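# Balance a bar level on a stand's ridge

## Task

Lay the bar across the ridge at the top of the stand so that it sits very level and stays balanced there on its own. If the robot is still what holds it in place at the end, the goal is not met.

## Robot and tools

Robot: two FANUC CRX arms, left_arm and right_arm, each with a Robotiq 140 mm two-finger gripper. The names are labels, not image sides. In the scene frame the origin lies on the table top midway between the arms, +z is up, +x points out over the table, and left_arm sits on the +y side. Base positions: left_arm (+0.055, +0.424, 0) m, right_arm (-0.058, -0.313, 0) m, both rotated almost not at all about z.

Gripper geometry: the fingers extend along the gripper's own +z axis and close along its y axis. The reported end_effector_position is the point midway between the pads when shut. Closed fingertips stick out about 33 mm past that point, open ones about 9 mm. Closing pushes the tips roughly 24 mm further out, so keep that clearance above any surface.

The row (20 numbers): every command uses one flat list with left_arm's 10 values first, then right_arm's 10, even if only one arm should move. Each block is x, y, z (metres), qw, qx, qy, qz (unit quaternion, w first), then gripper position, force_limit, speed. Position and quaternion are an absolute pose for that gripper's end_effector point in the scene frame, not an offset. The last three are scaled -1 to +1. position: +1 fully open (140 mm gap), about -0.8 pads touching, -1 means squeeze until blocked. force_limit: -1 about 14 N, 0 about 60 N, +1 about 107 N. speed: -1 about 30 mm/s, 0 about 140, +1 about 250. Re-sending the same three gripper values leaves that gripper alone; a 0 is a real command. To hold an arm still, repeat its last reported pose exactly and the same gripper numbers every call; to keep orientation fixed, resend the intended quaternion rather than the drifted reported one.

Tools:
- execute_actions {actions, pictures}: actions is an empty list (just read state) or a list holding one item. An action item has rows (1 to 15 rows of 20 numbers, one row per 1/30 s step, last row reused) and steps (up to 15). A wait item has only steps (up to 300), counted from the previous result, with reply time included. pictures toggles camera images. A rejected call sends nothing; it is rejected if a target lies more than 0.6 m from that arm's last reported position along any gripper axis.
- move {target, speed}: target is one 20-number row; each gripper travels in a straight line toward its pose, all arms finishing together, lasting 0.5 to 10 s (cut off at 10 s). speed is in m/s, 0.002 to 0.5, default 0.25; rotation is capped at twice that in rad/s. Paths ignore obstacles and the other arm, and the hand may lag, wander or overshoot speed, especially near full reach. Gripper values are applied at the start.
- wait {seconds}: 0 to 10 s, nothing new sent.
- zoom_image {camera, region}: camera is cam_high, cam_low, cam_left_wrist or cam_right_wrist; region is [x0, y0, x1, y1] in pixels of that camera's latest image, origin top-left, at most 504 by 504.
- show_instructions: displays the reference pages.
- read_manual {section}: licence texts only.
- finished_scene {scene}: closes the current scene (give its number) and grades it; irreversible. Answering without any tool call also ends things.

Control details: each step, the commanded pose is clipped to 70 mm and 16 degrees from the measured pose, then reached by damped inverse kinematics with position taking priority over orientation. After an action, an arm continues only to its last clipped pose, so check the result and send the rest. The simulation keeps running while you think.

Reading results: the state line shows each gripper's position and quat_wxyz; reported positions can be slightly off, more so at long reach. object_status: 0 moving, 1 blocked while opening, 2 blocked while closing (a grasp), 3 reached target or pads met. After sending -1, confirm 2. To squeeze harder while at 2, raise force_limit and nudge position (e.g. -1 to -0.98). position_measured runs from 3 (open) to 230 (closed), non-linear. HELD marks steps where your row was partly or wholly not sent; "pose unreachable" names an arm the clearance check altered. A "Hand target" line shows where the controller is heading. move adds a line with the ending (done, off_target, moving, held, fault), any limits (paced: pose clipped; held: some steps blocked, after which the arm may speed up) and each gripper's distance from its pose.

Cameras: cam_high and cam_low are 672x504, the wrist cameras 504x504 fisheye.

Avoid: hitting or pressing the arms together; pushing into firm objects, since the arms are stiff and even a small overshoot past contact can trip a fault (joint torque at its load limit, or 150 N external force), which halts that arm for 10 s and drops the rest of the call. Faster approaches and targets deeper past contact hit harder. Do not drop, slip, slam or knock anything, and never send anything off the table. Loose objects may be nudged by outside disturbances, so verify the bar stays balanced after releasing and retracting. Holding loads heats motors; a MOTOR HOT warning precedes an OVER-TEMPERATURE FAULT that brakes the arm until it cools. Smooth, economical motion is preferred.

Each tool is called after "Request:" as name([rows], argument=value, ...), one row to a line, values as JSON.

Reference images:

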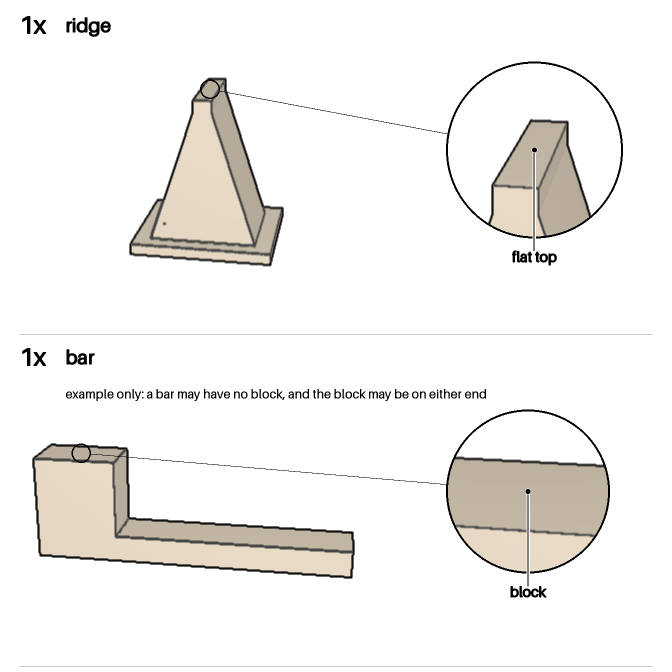

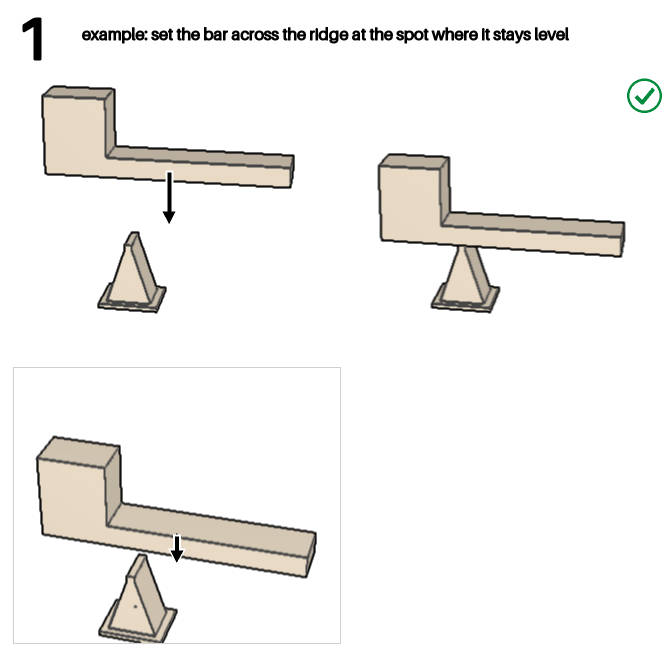

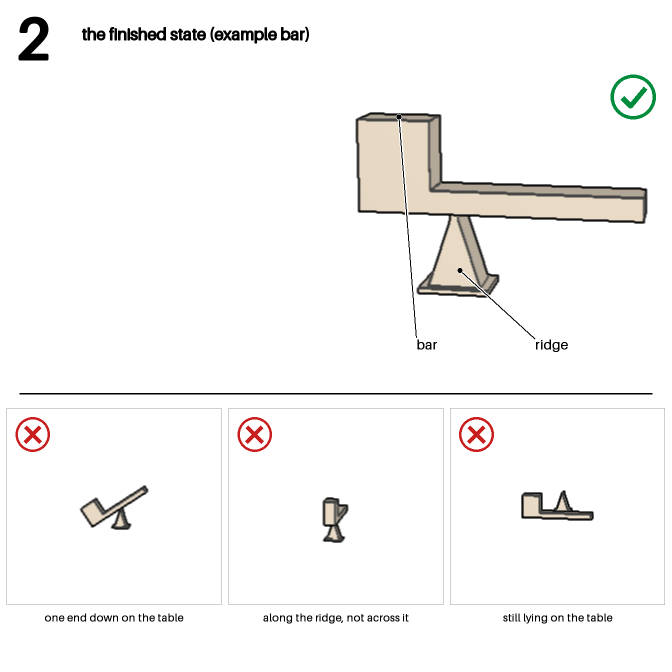

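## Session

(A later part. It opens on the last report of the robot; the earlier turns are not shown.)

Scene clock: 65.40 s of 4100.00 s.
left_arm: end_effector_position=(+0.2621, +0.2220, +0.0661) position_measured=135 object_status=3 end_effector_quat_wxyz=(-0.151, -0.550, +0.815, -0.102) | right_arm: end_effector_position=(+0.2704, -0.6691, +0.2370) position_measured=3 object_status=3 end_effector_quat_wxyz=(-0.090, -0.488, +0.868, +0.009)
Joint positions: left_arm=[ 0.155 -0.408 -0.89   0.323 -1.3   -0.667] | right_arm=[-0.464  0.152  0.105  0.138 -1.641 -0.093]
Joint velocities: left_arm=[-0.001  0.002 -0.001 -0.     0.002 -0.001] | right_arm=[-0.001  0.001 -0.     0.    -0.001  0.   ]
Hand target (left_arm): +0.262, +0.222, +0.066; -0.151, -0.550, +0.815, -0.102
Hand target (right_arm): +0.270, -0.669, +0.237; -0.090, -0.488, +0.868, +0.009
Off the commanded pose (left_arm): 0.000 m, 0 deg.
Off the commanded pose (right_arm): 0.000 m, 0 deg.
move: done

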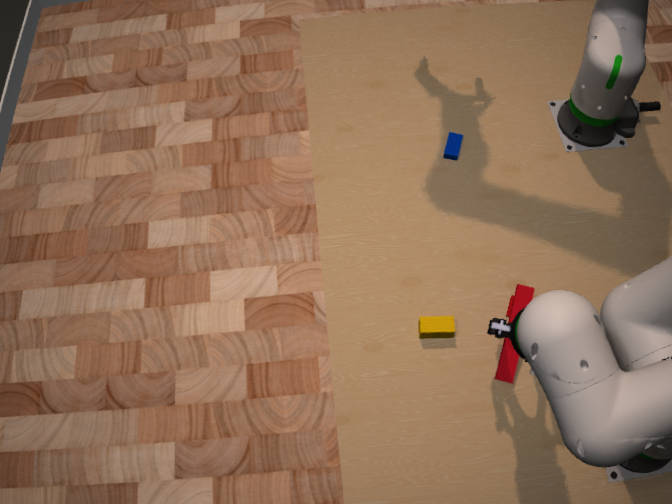

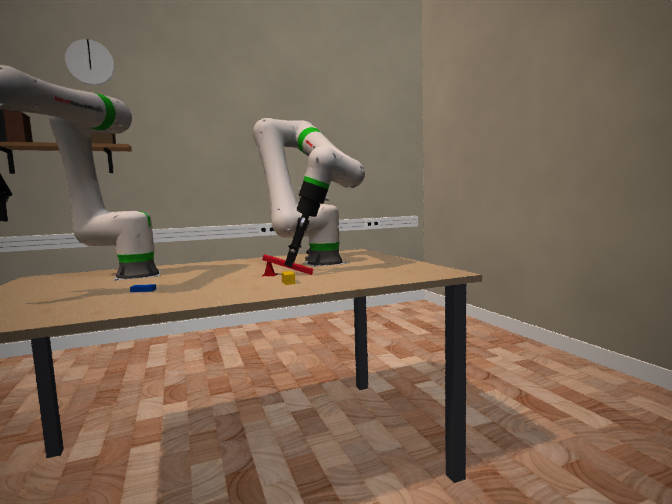

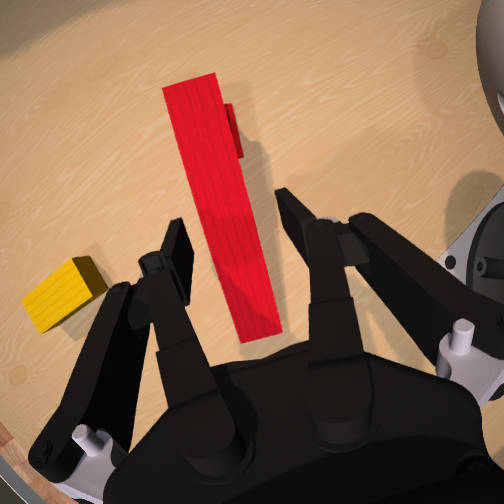

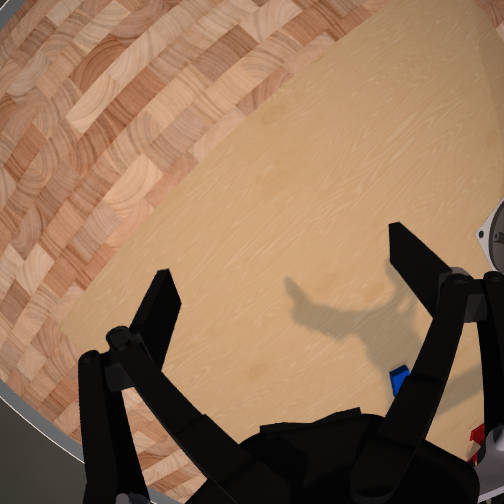

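Request:
move(target=[0.272,0.239,0.063,0.137,0.551,-0.817,0.092,-0.05,-0.3,0,0.2704,-0.6691,0.237,-0.09,-0.488,0.868,0.009,1,0,0], speed=0.08)

Request:
move(target=[0.272,0.239,0.063,0.137,0.551,-0.817,0.092,-1,-0.3,-0.3,0.2704,-0.6691,0.237,-0.09,-0.488,0.868,0.009,1,0,0])

Request:
move(target=[0.265,0.225,0.11,0,0.559,-0.829,0,-1,-0.3,-0.3,0.2704,-0.6691,0.237,-0.09,-0.488,0.868,0.009,1,0,0], speed=0.1)

Request:
move(target=[0.232,0.1475,0.103,0,0.559,-0.829,0,-1,-0.3,-0.3,0.2704,-0.6691,0.237,-0.09,-0.488,0.868,0.009,1,0,0], speed=0.1)

Request:
zoom_image(camera="cam_low", region=[230, 230, 310, 290])

Scene clock: 73.37 s of 4100.00 s.
left_arm: end_effector_position=(+0.2720, +0.2390, +0.0630) position_measured=135 object_status=3 end_effector_quat_wxyz=(-0.137, -0.551, +0.818, -0.092) | right_arm: end_effector_position=(+0.2704, -0.6691, +0.2370) position_measured=3 object_status=3 end_effector_quat_wxyz=(-0.090, -0.488, +0.868, +0.009)
Joint positions: left_arm=[ 0.181 -0.397 -0.87   0.288 -1.295 -0.68 ] | right_arm=[-0.464  0.152  0.105  0.138 -1.641 -0.093]
Joint velocities: left_arm=[ 0.001  0.001  0.001 -0.001  0.     0.001] | right_arm=[ 0.001 -0.    -0.     0.     0.    -0.   ]
Hand target (left_arm): +0.272, +0.239, +0.063; -0.137, -0.552, +0.818, -0.092
Hand target (right_arm): +0.270, -0.669, +0.237; -0.090, -0.488, +0.868, +0.009
Off the commanded pose (left_arm): 0.000 m, 0 deg.
Off the commanded pose (right_arm): 0.000 m, 0 deg.
After step 90, 4.23 s passed at rest.
move: done

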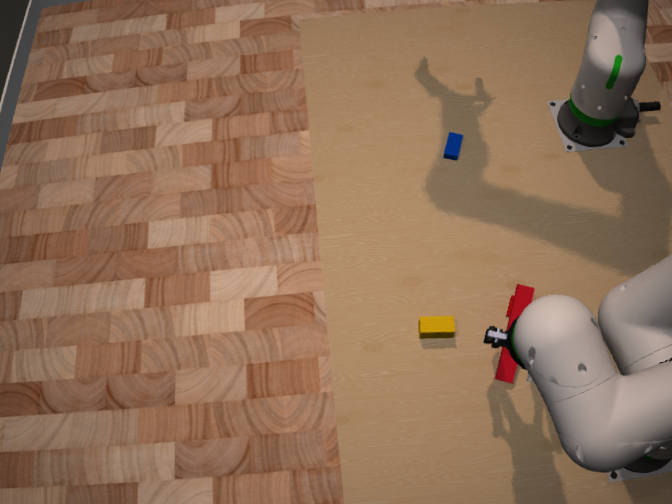

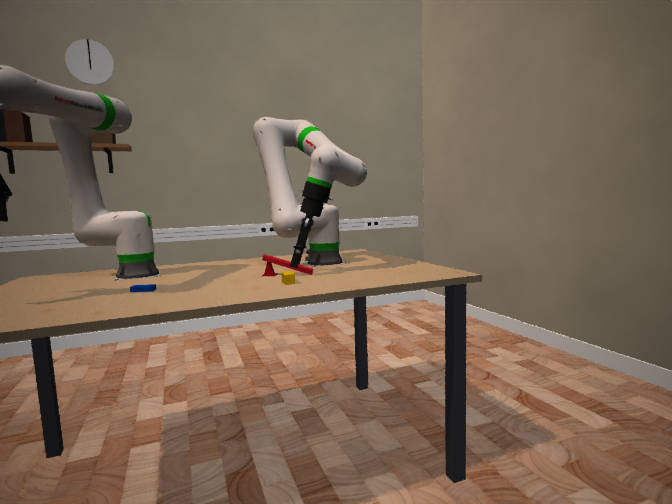

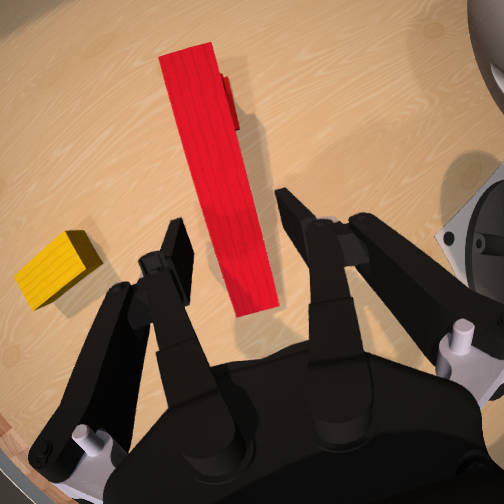

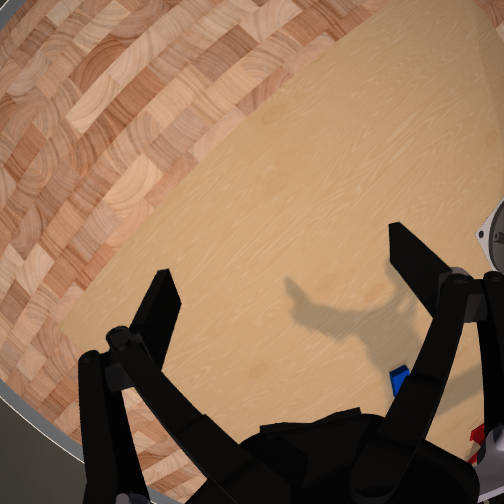

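Scene clock: 74.07 s of 4100.00 s.
left_arm: end_effector_position=(+0.2721, +0.2390, +0.0630) position_measured=184 object_status=2 end_effector_quat_wxyz=(-0.137, -0.551, +0.818, -0.092) | right_arm: end_effector_position=(+0.2704, -0.6691, +0.2370) position_measured=3 object_status=3 end_effector_quat_wxyz=(-0.090, -0.488, +0.868, +0.009)
Joint positions: left_arm=[ 0.181 -0.397 -0.87   0.288 -1.294 -0.68 ] | right_arm=[-0.464  0.152  0.105  0.138 -1.641 -0.093]
Joint velocities: left_arm=[-0.    -0.001  0.     0.     0.    -0.   ] | right_arm=[ 0.001  0.     0.     0.    -0.    -0.   ]
Hand target (left_arm): +0.272, +0.239, +0.063; -0.137, -0.551, +0.818, -0.092
Hand target (right_arm): +0.270, -0.669, +0.237; -0.090, -0.488, +0.868, +0.009
Off the commanded pose (left_arm): 0.000 m, 0 deg.
Off the commanded pose (right_arm): 0.000 m, 0 deg.
move: done

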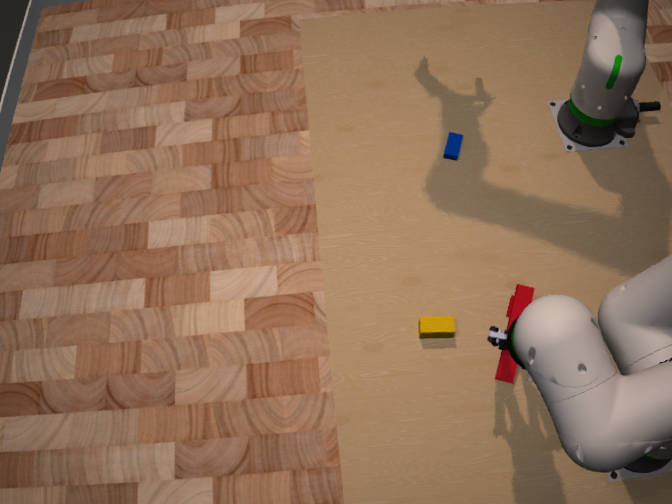

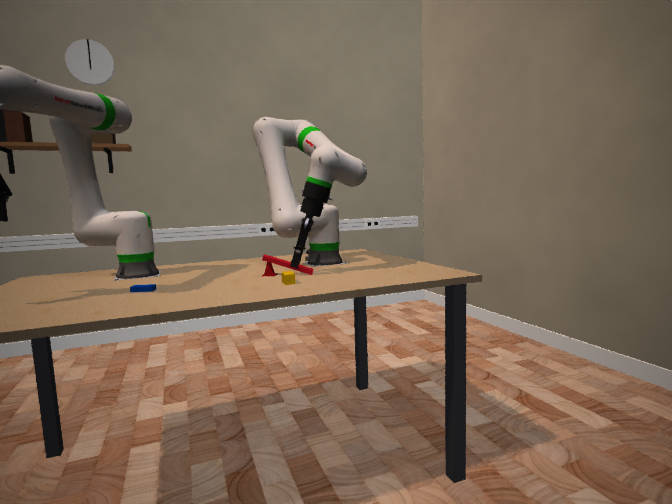

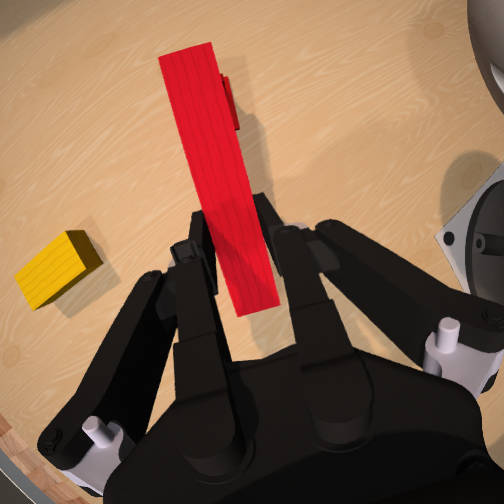

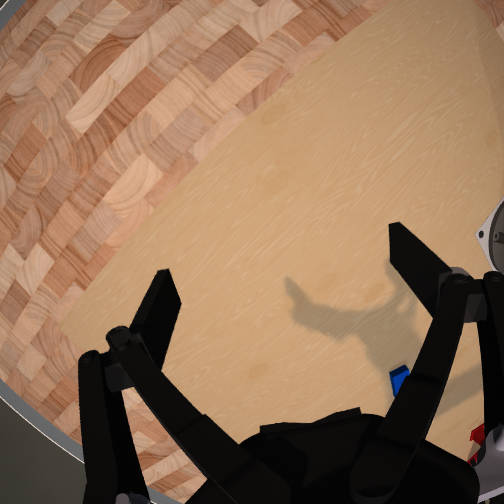

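Scene clock: 76.03 s of 4100.00 s.
left_arm: end_effector_position=(+0.2651, +0.2253, +0.1102) position_measured=184 object_status=2 end_effector_quat_wxyz=(+0.000, -0.559, +0.829, -0.000) | right_arm: end_effector_position=(+0.2704, -0.6691, +0.2370) position_measured=3 object_status=3 end_effector_quat_wxyz=(-0.090, -0.488, +0.868, +0.009)
Joint positions: left_arm=[-0.298 -0.406 -0.629  0.    -1.348 -0.094] | right_arm=[-0.464  0.152  0.105  0.138 -1.641 -0.093]
Joint velocities: left_arm=[-0.007  0.002  0.004 -0.004 -0.002  0.008] | right_arm=[0.    0.001 0.    0.    0.001 0.002]
Hand target (left_arm): +0.265, +0.225, +0.110; +0.000, -0.559, +0.829, -0.000
Hand target (right_arm): +0.270, -0.669, +0.237; -0.090, -0.488, +0.868, +0.009
Off the commanded pose (left_arm): 0.000 m, 0 deg.
Off the commanded pose (right_arm): 0.000 m, 0 deg.
move: done

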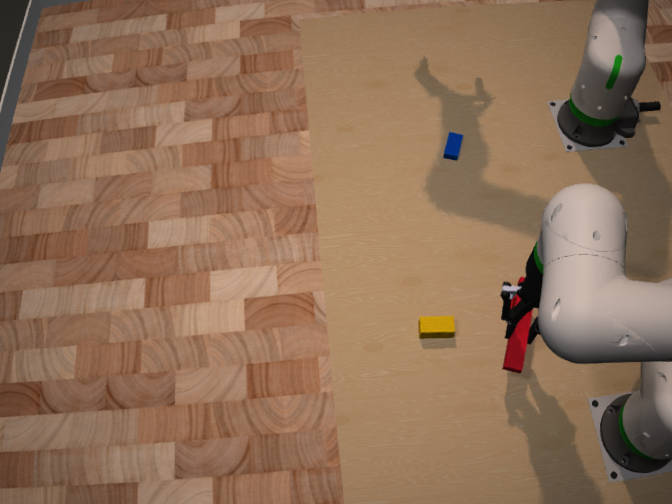

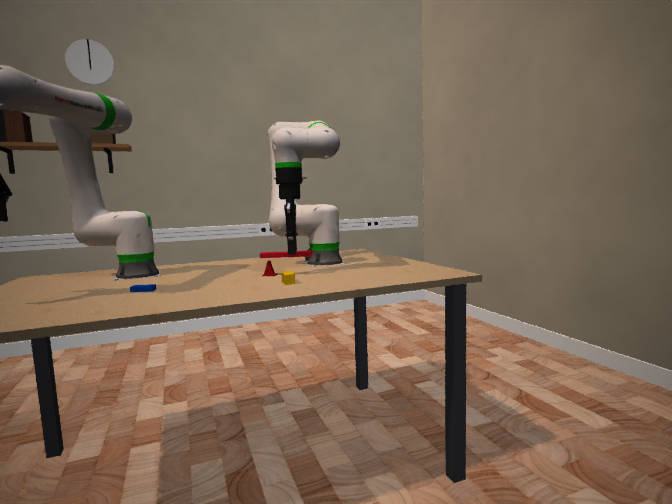

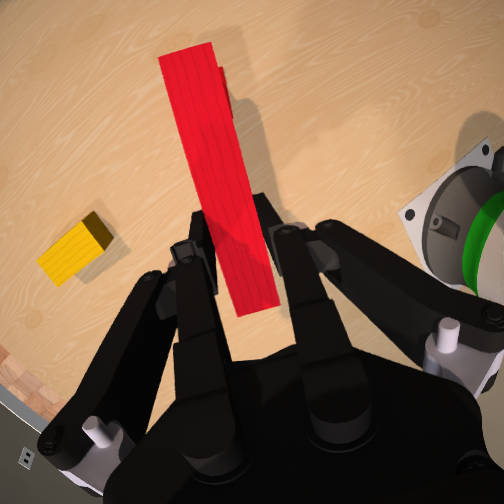

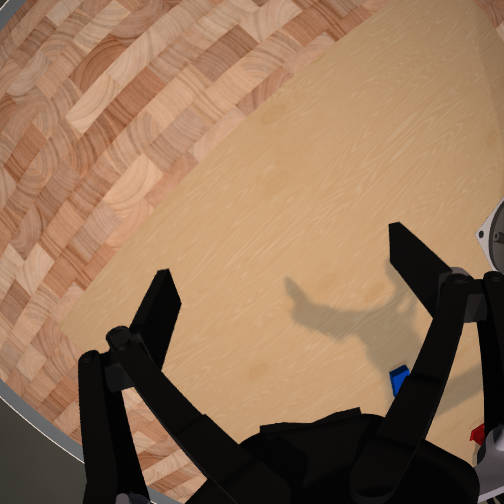

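Scene clock: 77.23 s of 4100.00 s.
left_arm: end_effector_position=(+0.2320, +0.1476, +0.1031) position_measured=184 object_status=2 end_effector_quat_wxyz=(-0.000, -0.559, +0.829, -0.000) | right_arm: end_effector_position=(+0.2704, -0.6691, +0.2370) position_measured=3 object_status=3 end_effector_quat_wxyz=(-0.090, -0.488, +0.868, +0.009)
Joint positions: left_arm=[-0.601 -0.278 -0.56   0.    -1.288  0.209] | right_arm=[-0.464  0.152  0.105  0.138 -1.641 -0.093]
Joint velocities: left_arm=[-0.004  0.003  0.002 -0.002  0.001  0.004] | right_arm=[ 0.002 -0.001  0.    -0.    -0.    -0.   ]
Hand target (left_arm): +0.232, +0.148, +0.103; -0.000, -0.559, +0.829, -0.000
Hand target (right_arm): +0.270, -0.669, +0.237; -0.090, -0.488, +0.868, +0.009
Off the commanded pose (left_arm): 0.000 m, 0 deg.
Off the commanded pose (right_arm): 0.000 m, 0 deg.
move: done

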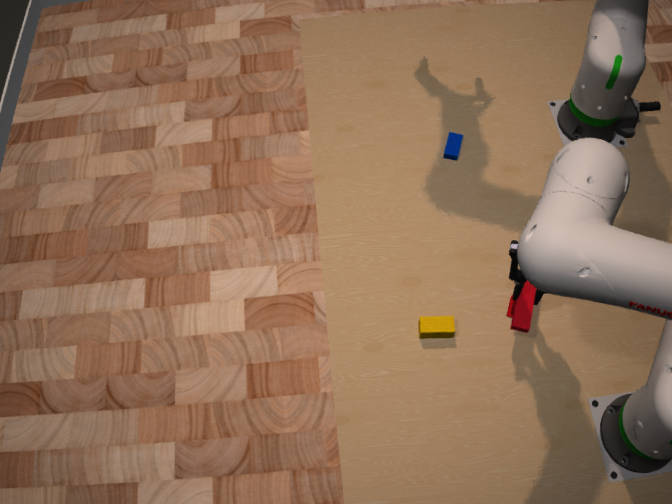

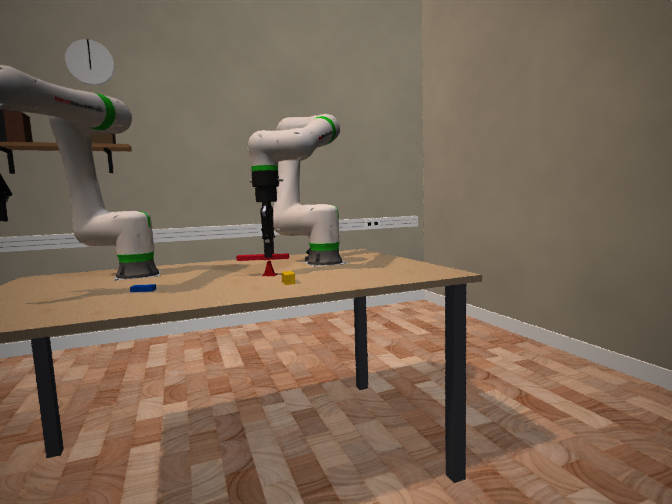

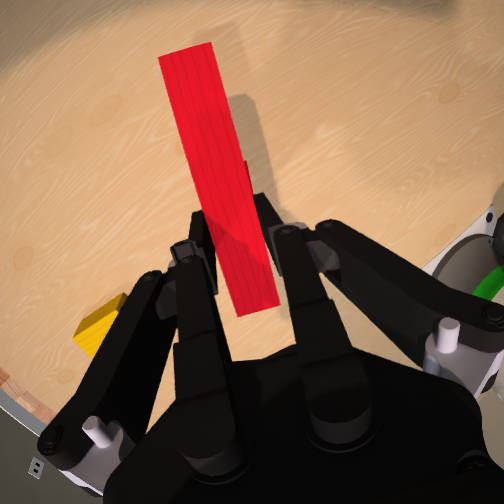

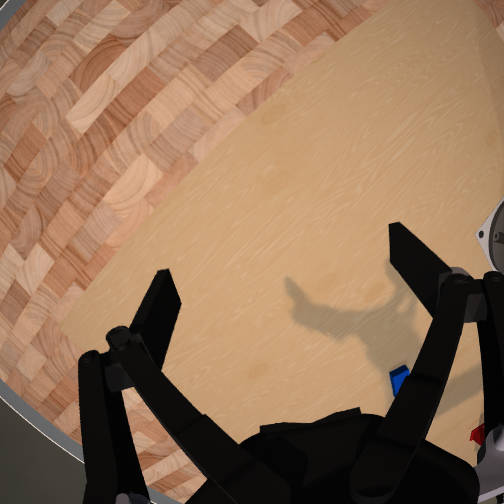

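Region (230, 230, 310, 290) of cam_low's 672x504 image, scaled by 6.300, with more detail than that image has; it fills the top 378 rows of this view, and the rest is white.

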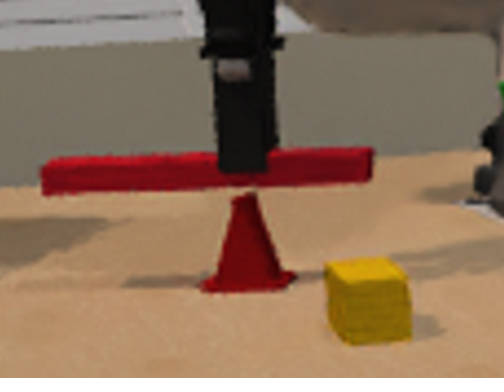

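Request:
move(target=[0.232,0.1475,0.0978,0,0.559,-0.829,0,-1,-0.3,-1,0.2704,-0.6691,0.237,-0.09,-0.488,0.868,0.009,1,0,0], speed=0.01)

Request:
execute_actions([
  {"rows":[[0.232,0.1475,0.0978,0,0.559,-0.829,0,-0.4,-0.3,-1,0.2704,-0.6691,0.237,-0.09,-0.488,0.868,0.009,1,0,0],[0.232,0.1475,0.0978,0,0.559,-0.829,0,-0.4,-0.3,-1,0.2704,-0.6691,0.237,-0.09,-0.488,0.868,0.009,1,0,0],[0.232,0.1475,0.0978,0,0.559,-0.829,0,-1,-0.3,0,0.2704,-0.6691,0.237,-0.09,-0.488,0.868,0.009,1,0,0]],"steps":12},
])

Request:
zoom_image(camera="cam_low", region=[230, 230, 310, 290])

Scene clock: 82.10 s of 4100.00 s.
left_arm: end_effector_position=(+0.2320, +0.1475, +0.0978) position_measured=184 object_status=2 end_effector_quat_wxyz=(-0.000, -0.559, +0.829, -0.000) | right_arm: end_effector_position=(+0.2704, -0.6691, +0.2370) position_measured=3 object_status=3 end_effector_quat_wxyz=(-0.090, -0.488, +0.868, +0.009)
Joint positions: left_arm=[-0.602 -0.273 -0.569  0.    -1.275  0.21 ] | right_arm=[-0.464  0.152  0.105  0.138 -1.641 -0.093]
Joint velocities: left_arm=[-0.    -0.001 -0.001  0.001  0.002 -0.002] | right_arm=[ 0.    -0.001  0.     0.001 -0.001 -0.002]
Hand target (left_arm): +0.232, +0.147, +0.098; -0.000, -0.559, +0.829, -0.000
Hand target (right_arm): +0.270, -0.669, +0.237; -0.090, -0.488, +0.868, +0.009
Off the commanded pose (left_arm): 0.000 m, 0 deg.
Off the commanded pose (right_arm): 0.000 m, 0 deg.
After step 90, 1.10 s passed at rest.
move: done

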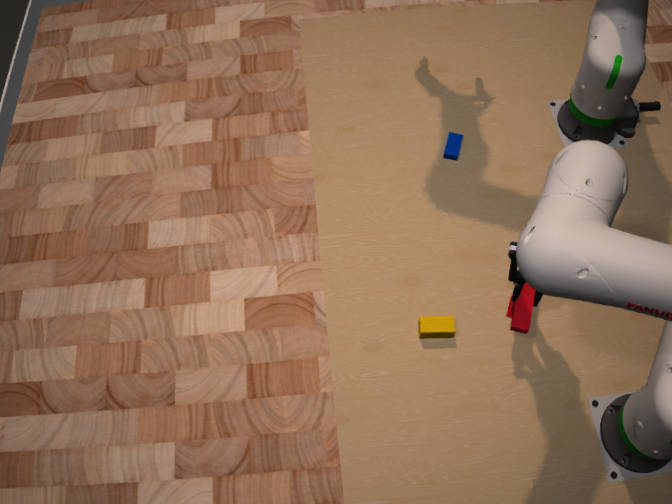

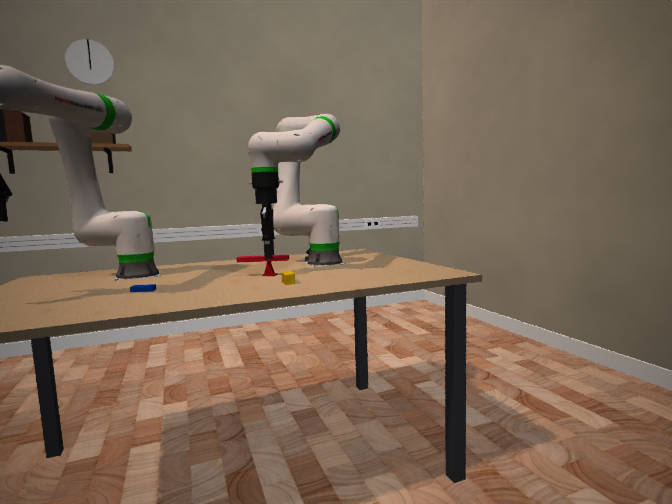

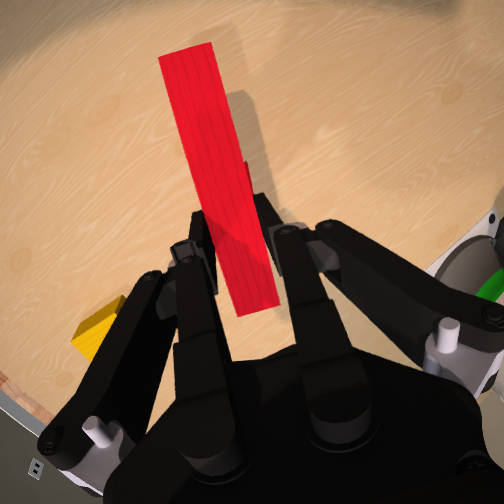

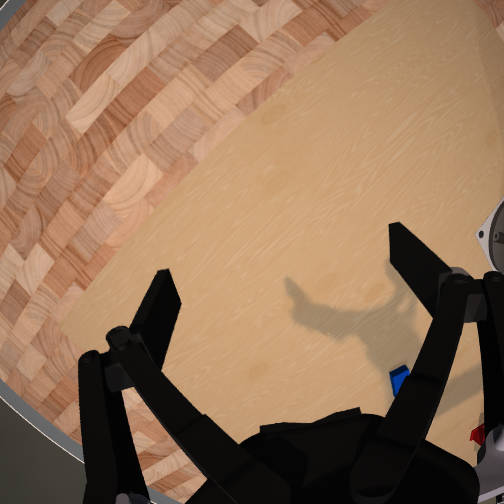

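Scene clock: 82.50 s of 4100.00 s.
left_arm: end_effector_position=(+0.2320, +0.1475, +0.0978) position_measured=184 object_status=0 end_effector_quat_wxyz=(-0.000, -0.559, +0.829, +0.000) | right_arm: end_effector_position=(+0.2704, -0.6691, +0.2370) position_measured=3 object_status=3 end_effector_quat_wxyz=(-0.090, -0.488, +0.868, +0.009)
Joint positions: left_arm=[-0.602 -0.273 -0.569 -0.    -1.275  0.21 ] | right_arm=[-0.464  0.152  0.105  0.138 -1.641 -0.093]
Joint velocities: left_arm=[-0.    -0.     0.     0.    -0.    -0.001] | right_arm=[-0.     0.    -0.    -0.    -0.001 -0.002]
Hand target (left_arm): +0.232, +0.147, +0.098; -0.000, -0.559, +0.829, +0.000
Hand target (right_arm): +0.270, -0.669, +0.237; -0.090, -0.488, +0.868, +0.009
Off the commanded pose (left_arm): 0.000 m, 0 deg.
Off the commanded pose (right_arm): 0.000 m, 0 deg.
Steps of this call (steps 1 to 12: all 12 steps of this action). Readings (end_effector_position | what the end effector reports):
1: left_arm (+0.2320, +0.1475, +0.0978) | right_arm (+0.2704, -0.6691, +0.2370) | left_arm position_measured=184 object_status=0 | right_arm position_measured=3 object_status=3
2: left_arm (+0.2320, +0.1475, +0.0978) | right_arm (+0.2704, -0.6691, +0.2370) | left_arm position_measured=184 object_status=0 | right_arm position_measured=3 object_status=3
4: left_arm (+0.2320, +0.1475, +0.0978) | right_arm (+0.2704, -0.6691, +0.2370) | left_arm position_measured=184 object_status=0 | right_arm position_measured=3 object_status=3
8: left_arm (+0.2320, +0.1475, +0.0978) | right_arm (+0.2704, -0.6691, +0.2370) | left_arm position_measured=184 object_status=0 | right_arm position_measured=3 object_status=3
12: the state above

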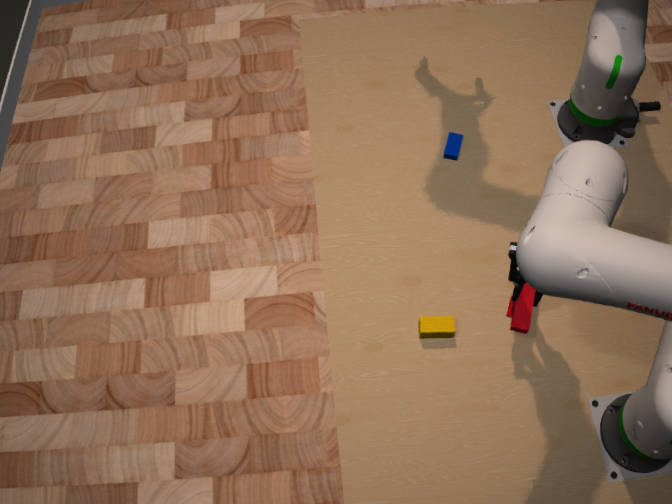

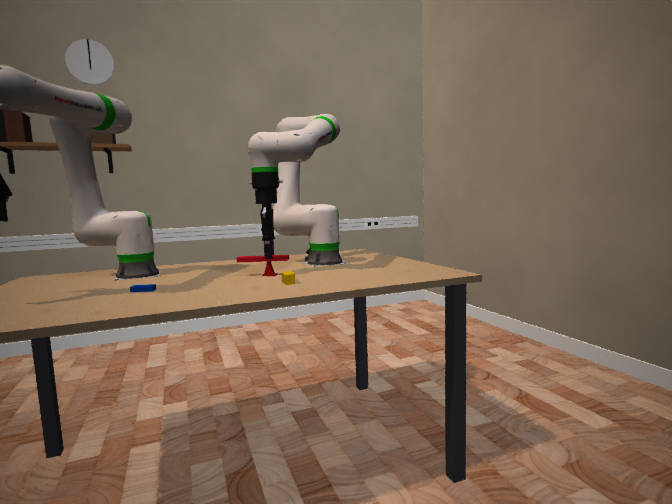

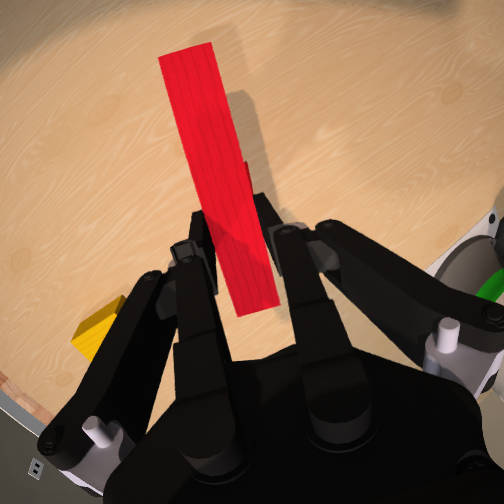

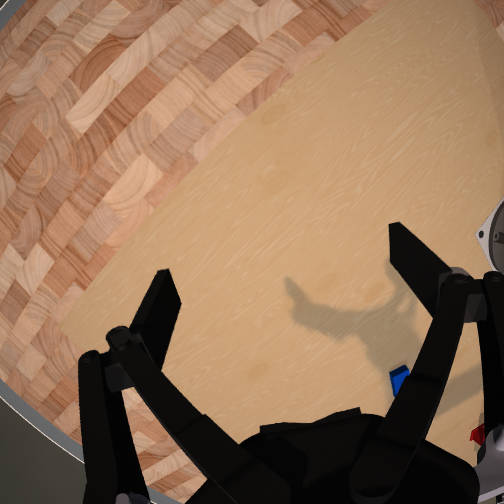

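Region (230, 230, 310, 290) of cam_low's 672x504 image, scaled by 6.300, with more detail than that image has; it fills the top 378 rows of this view, and the rest is white.

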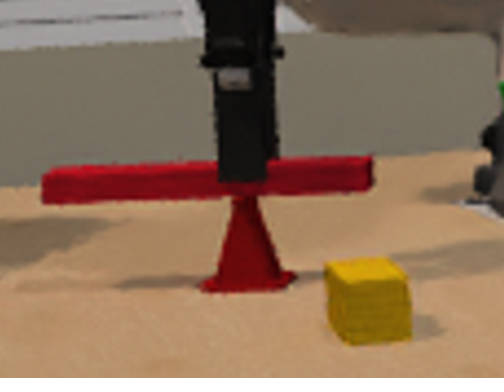

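Not released. A longer pulse.

Request:
execute_actions([
  {"rows":[[0.232,0.1475,0.0978,0,0.559,-0.829,0,-0.4,-0.3,-1,0.2704,-0.6691,0.237,-0.09,-0.488,0.868,0.009,1,0,0],[0.232,0.1475,0.0978,0,0.559,-0.829,0,-0.4,-0.3,-1,0.2704,-0.6691,0.237,-0.09,-0.488,0.868,0.009,1,0,0],[0.232,0.1475,0.0978,0,0.559,-0.829,0,-0.4,-0.3,-1,0.2704,-0.6691,0.237,-0.09,-0.488,0.868,0.009,1,0,0],[0.232,0.1475,0.0978,0,0.559,-0.829,0,-0.4,-0.3,-1,0.2704,-0.6691,0.237,-0.09,-0.488,0.868,0.009,1,0,0],[0.232,0.1475,0.0978,0,0.559,-0.829,0,-1,-0.3,0,0.2704,-0.6691,0.237,-0.09,-0.488,0.868,0.009,1,0,0]],"steps":15},
])

Request:
zoom_image(camera="cam_low", region=[230, 230, 310, 290])

Scene clock: 86.50 s of 4100.00 s.
left_arm: end_effector_position=(+0.2320, +0.1475, +0.0978) position_measured=184 object_status=0 end_effector_quat_wxyz=(+0.000, -0.559, +0.829, +0.000) | right_arm: end_effector_position=(+0.2704, -0.6691, +0.2370) position_measured=3 object_status=3 end_effector_quat_wxyz=(-0.090, -0.488, +0.868, +0.009)
Joint positions: left_arm=[-0.602 -0.273 -0.569 -0.    -1.275  0.21 ] | right_arm=[-0.464  0.152  0.105  0.138 -1.641 -0.093]
Joint velocities: left_arm=[-0.     0.001  0.    -0.    -0.    -0.001] | right_arm=[ 0.002 -0.     0.     0.     0.    -0.001]
Hand target (left_arm): +0.232, +0.147, +0.098; +0.000, -0.559, +0.829, +0.000
Hand target (right_arm): +0.270, -0.669, +0.237; -0.090, -0.488, +0.868, +0.009
Off the commanded pose (left_arm): 0.000 m, 0 deg.
Off the commanded pose (right_arm): 0.000 m, 0 deg.
Steps of this call (steps 1 to 90: nothing new was sent; then 0.50 s passed at rest; steps 91 to 105: all 15 steps of this action). Readings (end_effector_position | what the end effector reports):
91: left_arm (+0.2320, +0.1475, +0.0978) | right_arm (+0.2704, -0.6691, +0.2370) | left_arm position_measured=184 object_status=0 | right_arm position_measured=3 object_status=3
92: left_arm (+0.2320, +0.1475, +0.0978) | right_arm (+0.2704, -0.6691, +0.2370) | left_arm position_measured=184 object_status=0 | right_arm position_measured=3 object_status=3
94: left_arm (+0.2320, +0.1475, +0.0978) | right_arm (+0.2704, -0.6691, +0.2370) | left_arm position_measured=180 object_status=0 | right_arm position_measured=3 object_status=3
98: left_arm (+0.2320, +0.1475, +0.0978) | right_arm (+0.2704, -0.6691, +0.2370) | left_arm position_measured=184 object_status=0 | right_arm position_measured=3 object_status=3
105: the state above

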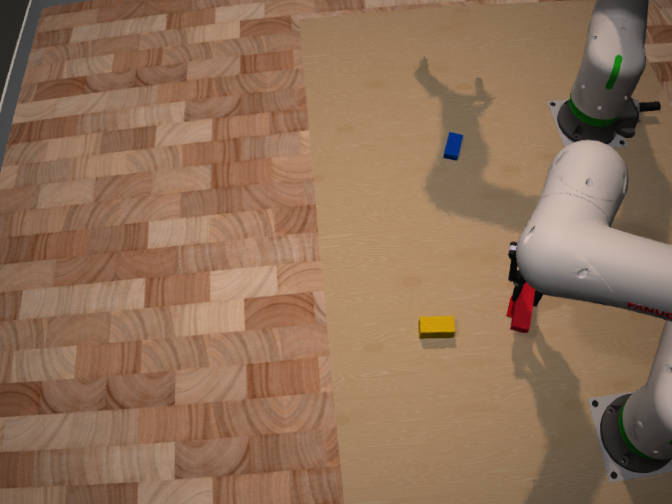

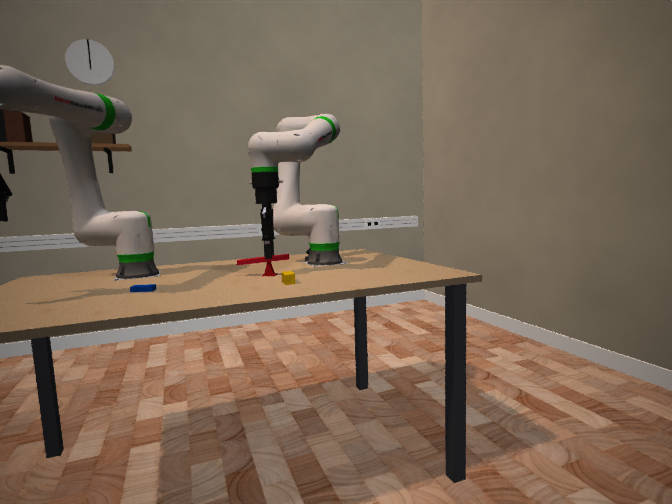

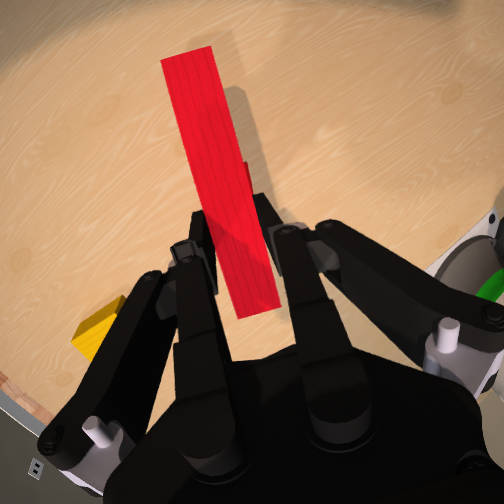

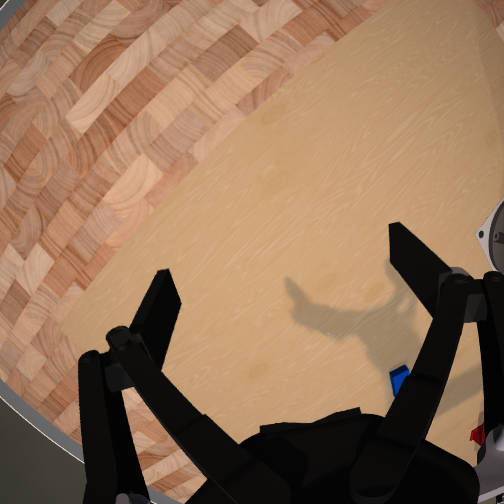

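Region (230, 230, 310, 290) of cam_low's 672x504 image, scaled by 6.300, with more detail than that image has; it fills the top 378 rows of this view, and the rest is white.

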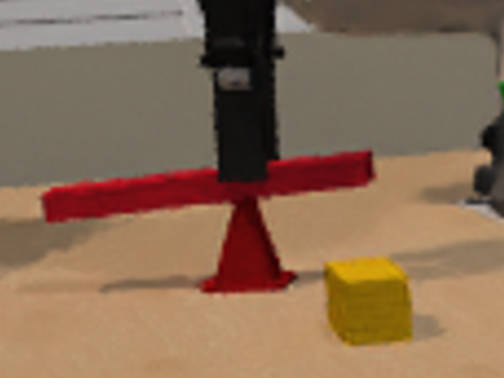

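Request:
move(target=[0.232,0.1475,0.103,0,0.559,-0.829,0,-1,-0.3,0,0.2704,-0.6691,0.237,-0.09,-0.488,0.868,0.009,1,0,0], speed=0.03)

Request:
move(target=[0.2372,0.1605,0.102,0.034,0.5585,-0.828,0.023,-1,-0.3,0,0.2704,-0.6691,0.237,-0.09,-0.488,0.868,0.009,1,0,0], speed=0.04)

Request:
zoom_image(camera="cam_low", region=[230, 230, 310, 290])

Scene clock: 91.63 s of 4100.00 s.
left_arm: end_effector_position=(+0.2320, +0.1475, +0.1030) position_measured=184 object_status=2 end_effector_quat_wxyz=(-0.000, -0.559, +0.829, +0.000) | right_arm: end_effector_position=(+0.2704, -0.6691, +0.2370) position_measured=3 object_status=3 end_effector_quat_wxyz=(-0.090, -0.488, +0.868, +0.009)
Joint positions: left_arm=[-0.602 -0.277 -0.56  -0.    -1.288  0.21 ] | right_arm=[-0.464  0.152  0.105  0.138 -1.641 -0.093]
Joint velocities: left_arm=[ 0.    -0.     0.001 -0.    -0.001  0.   ] | right_arm=[-0.001  0.     0.     0.     0.    -0.001]
Hand target (left_arm): +0.232, +0.148, +0.103; +0.000, -0.559, +0.829, +0.000
Hand target (right_arm): +0.270, -0.669, +0.237; -0.090, -0.488, +0.868, +0.009
Off the commanded pose (left_arm): 0.000 m, 0 deg.
Off the commanded pose (right_arm): 0.000 m, 0 deg.
After step 90, 1.43 s passed at rest.
move: done

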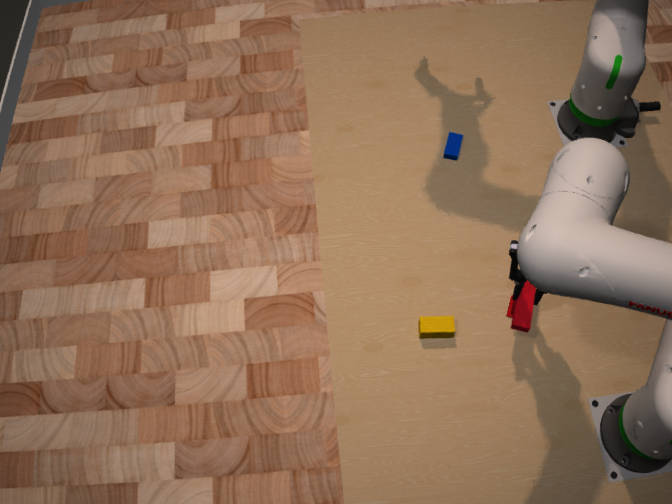

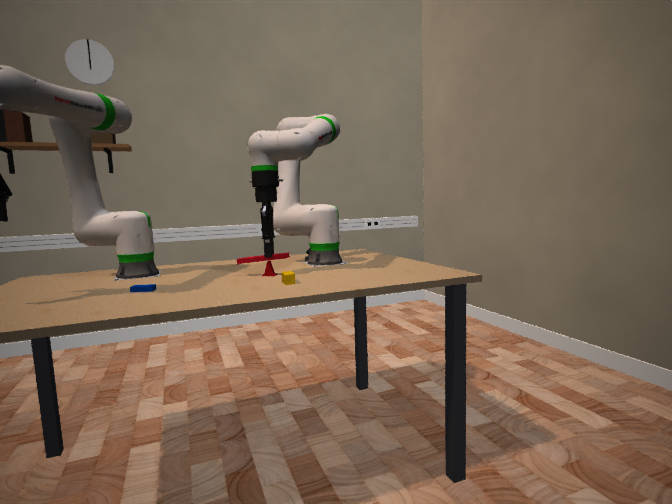

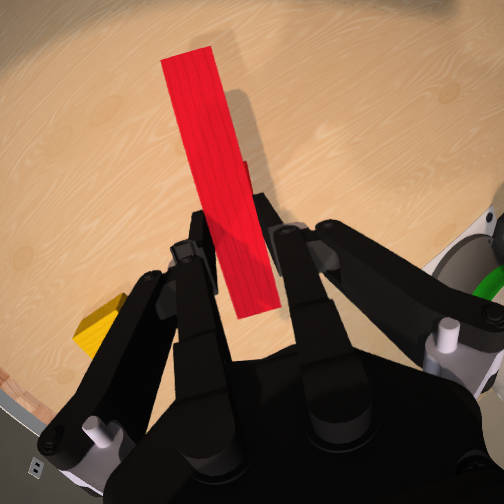

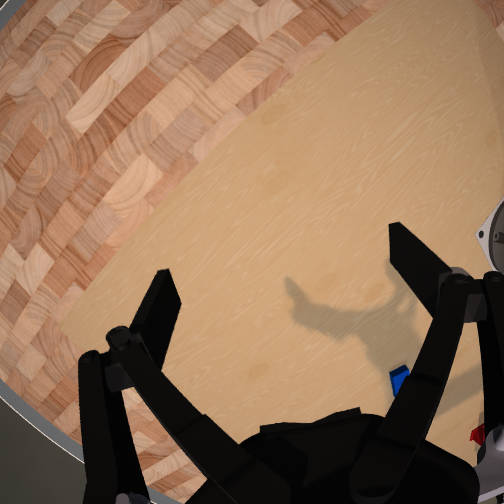

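Scene clock: 92.90 s of 4100.00 s.
left_arm: end_effector_position=(+0.2371, +0.1604, +0.1019) position_measured=184 object_status=2 end_effector_quat_wxyz=(-0.034, -0.559, +0.828, -0.023) | right_arm: end_effector_position=(+0.2704, -0.6691, +0.2370) position_measured=3 object_status=3 end_effector_quat_wxyz=(-0.090, -0.488, +0.868, +0.009)
Joint positions: left_arm=[-0.456 -0.346 -0.639  0.085 -1.274  0.039] | right_arm=[-0.464  0.152  0.105  0.138 -1.641 -0.093]
Joint velocities: left_arm=[ 0.008 -0.005 -0.004  0.004 -0.    -0.009] | right_arm=[ 0.001 -0.001 -0.    -0.    -0.001 -0.   ]
Hand target (left_arm): +0.237, +0.160, +0.102; -0.034, -0.559, +0.828, -0.023
Hand target (right_arm): +0.270, -0.669, +0.237; -0.090, -0.488, +0.868, +0.009
Off the commanded pose (left_arm): 0.000 m, 0 deg.
Off the commanded pose (right_arm): 0.000 m, 0 deg.
move: done

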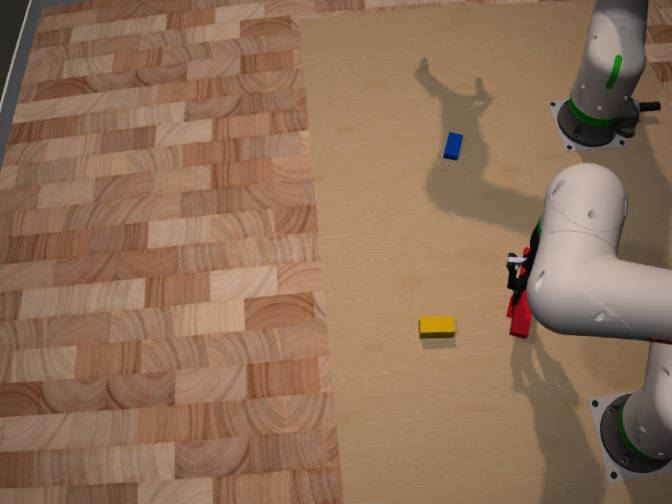

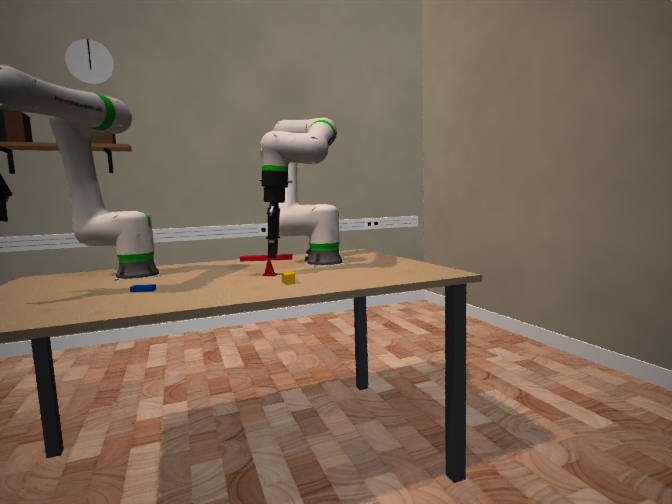

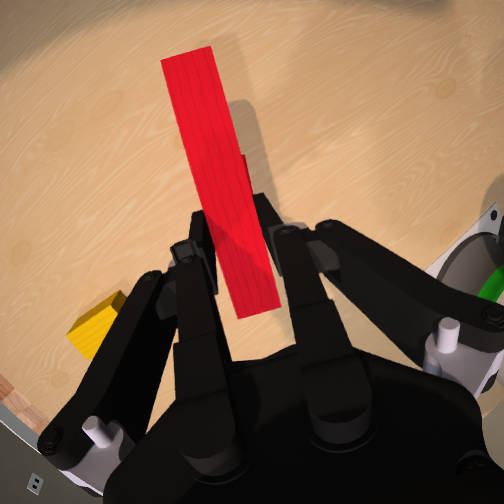

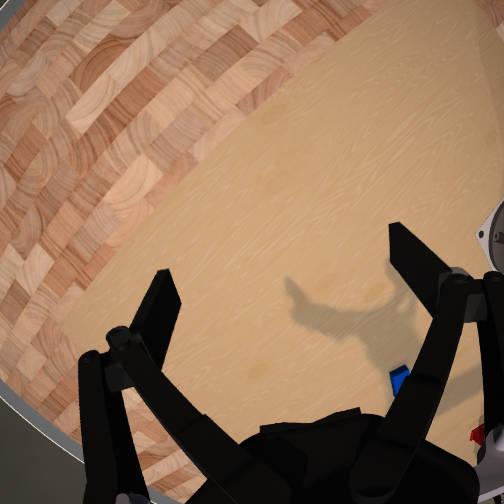

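Region (230, 230, 310, 290) of cam_low's 672x504 image, scaled by 6.300, with more detail than that image has; it fills the top 378 rows of this view, and the rest is white.

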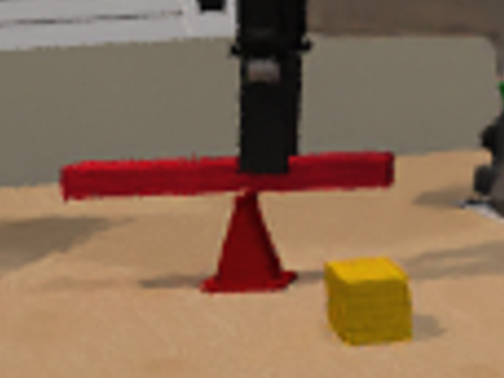

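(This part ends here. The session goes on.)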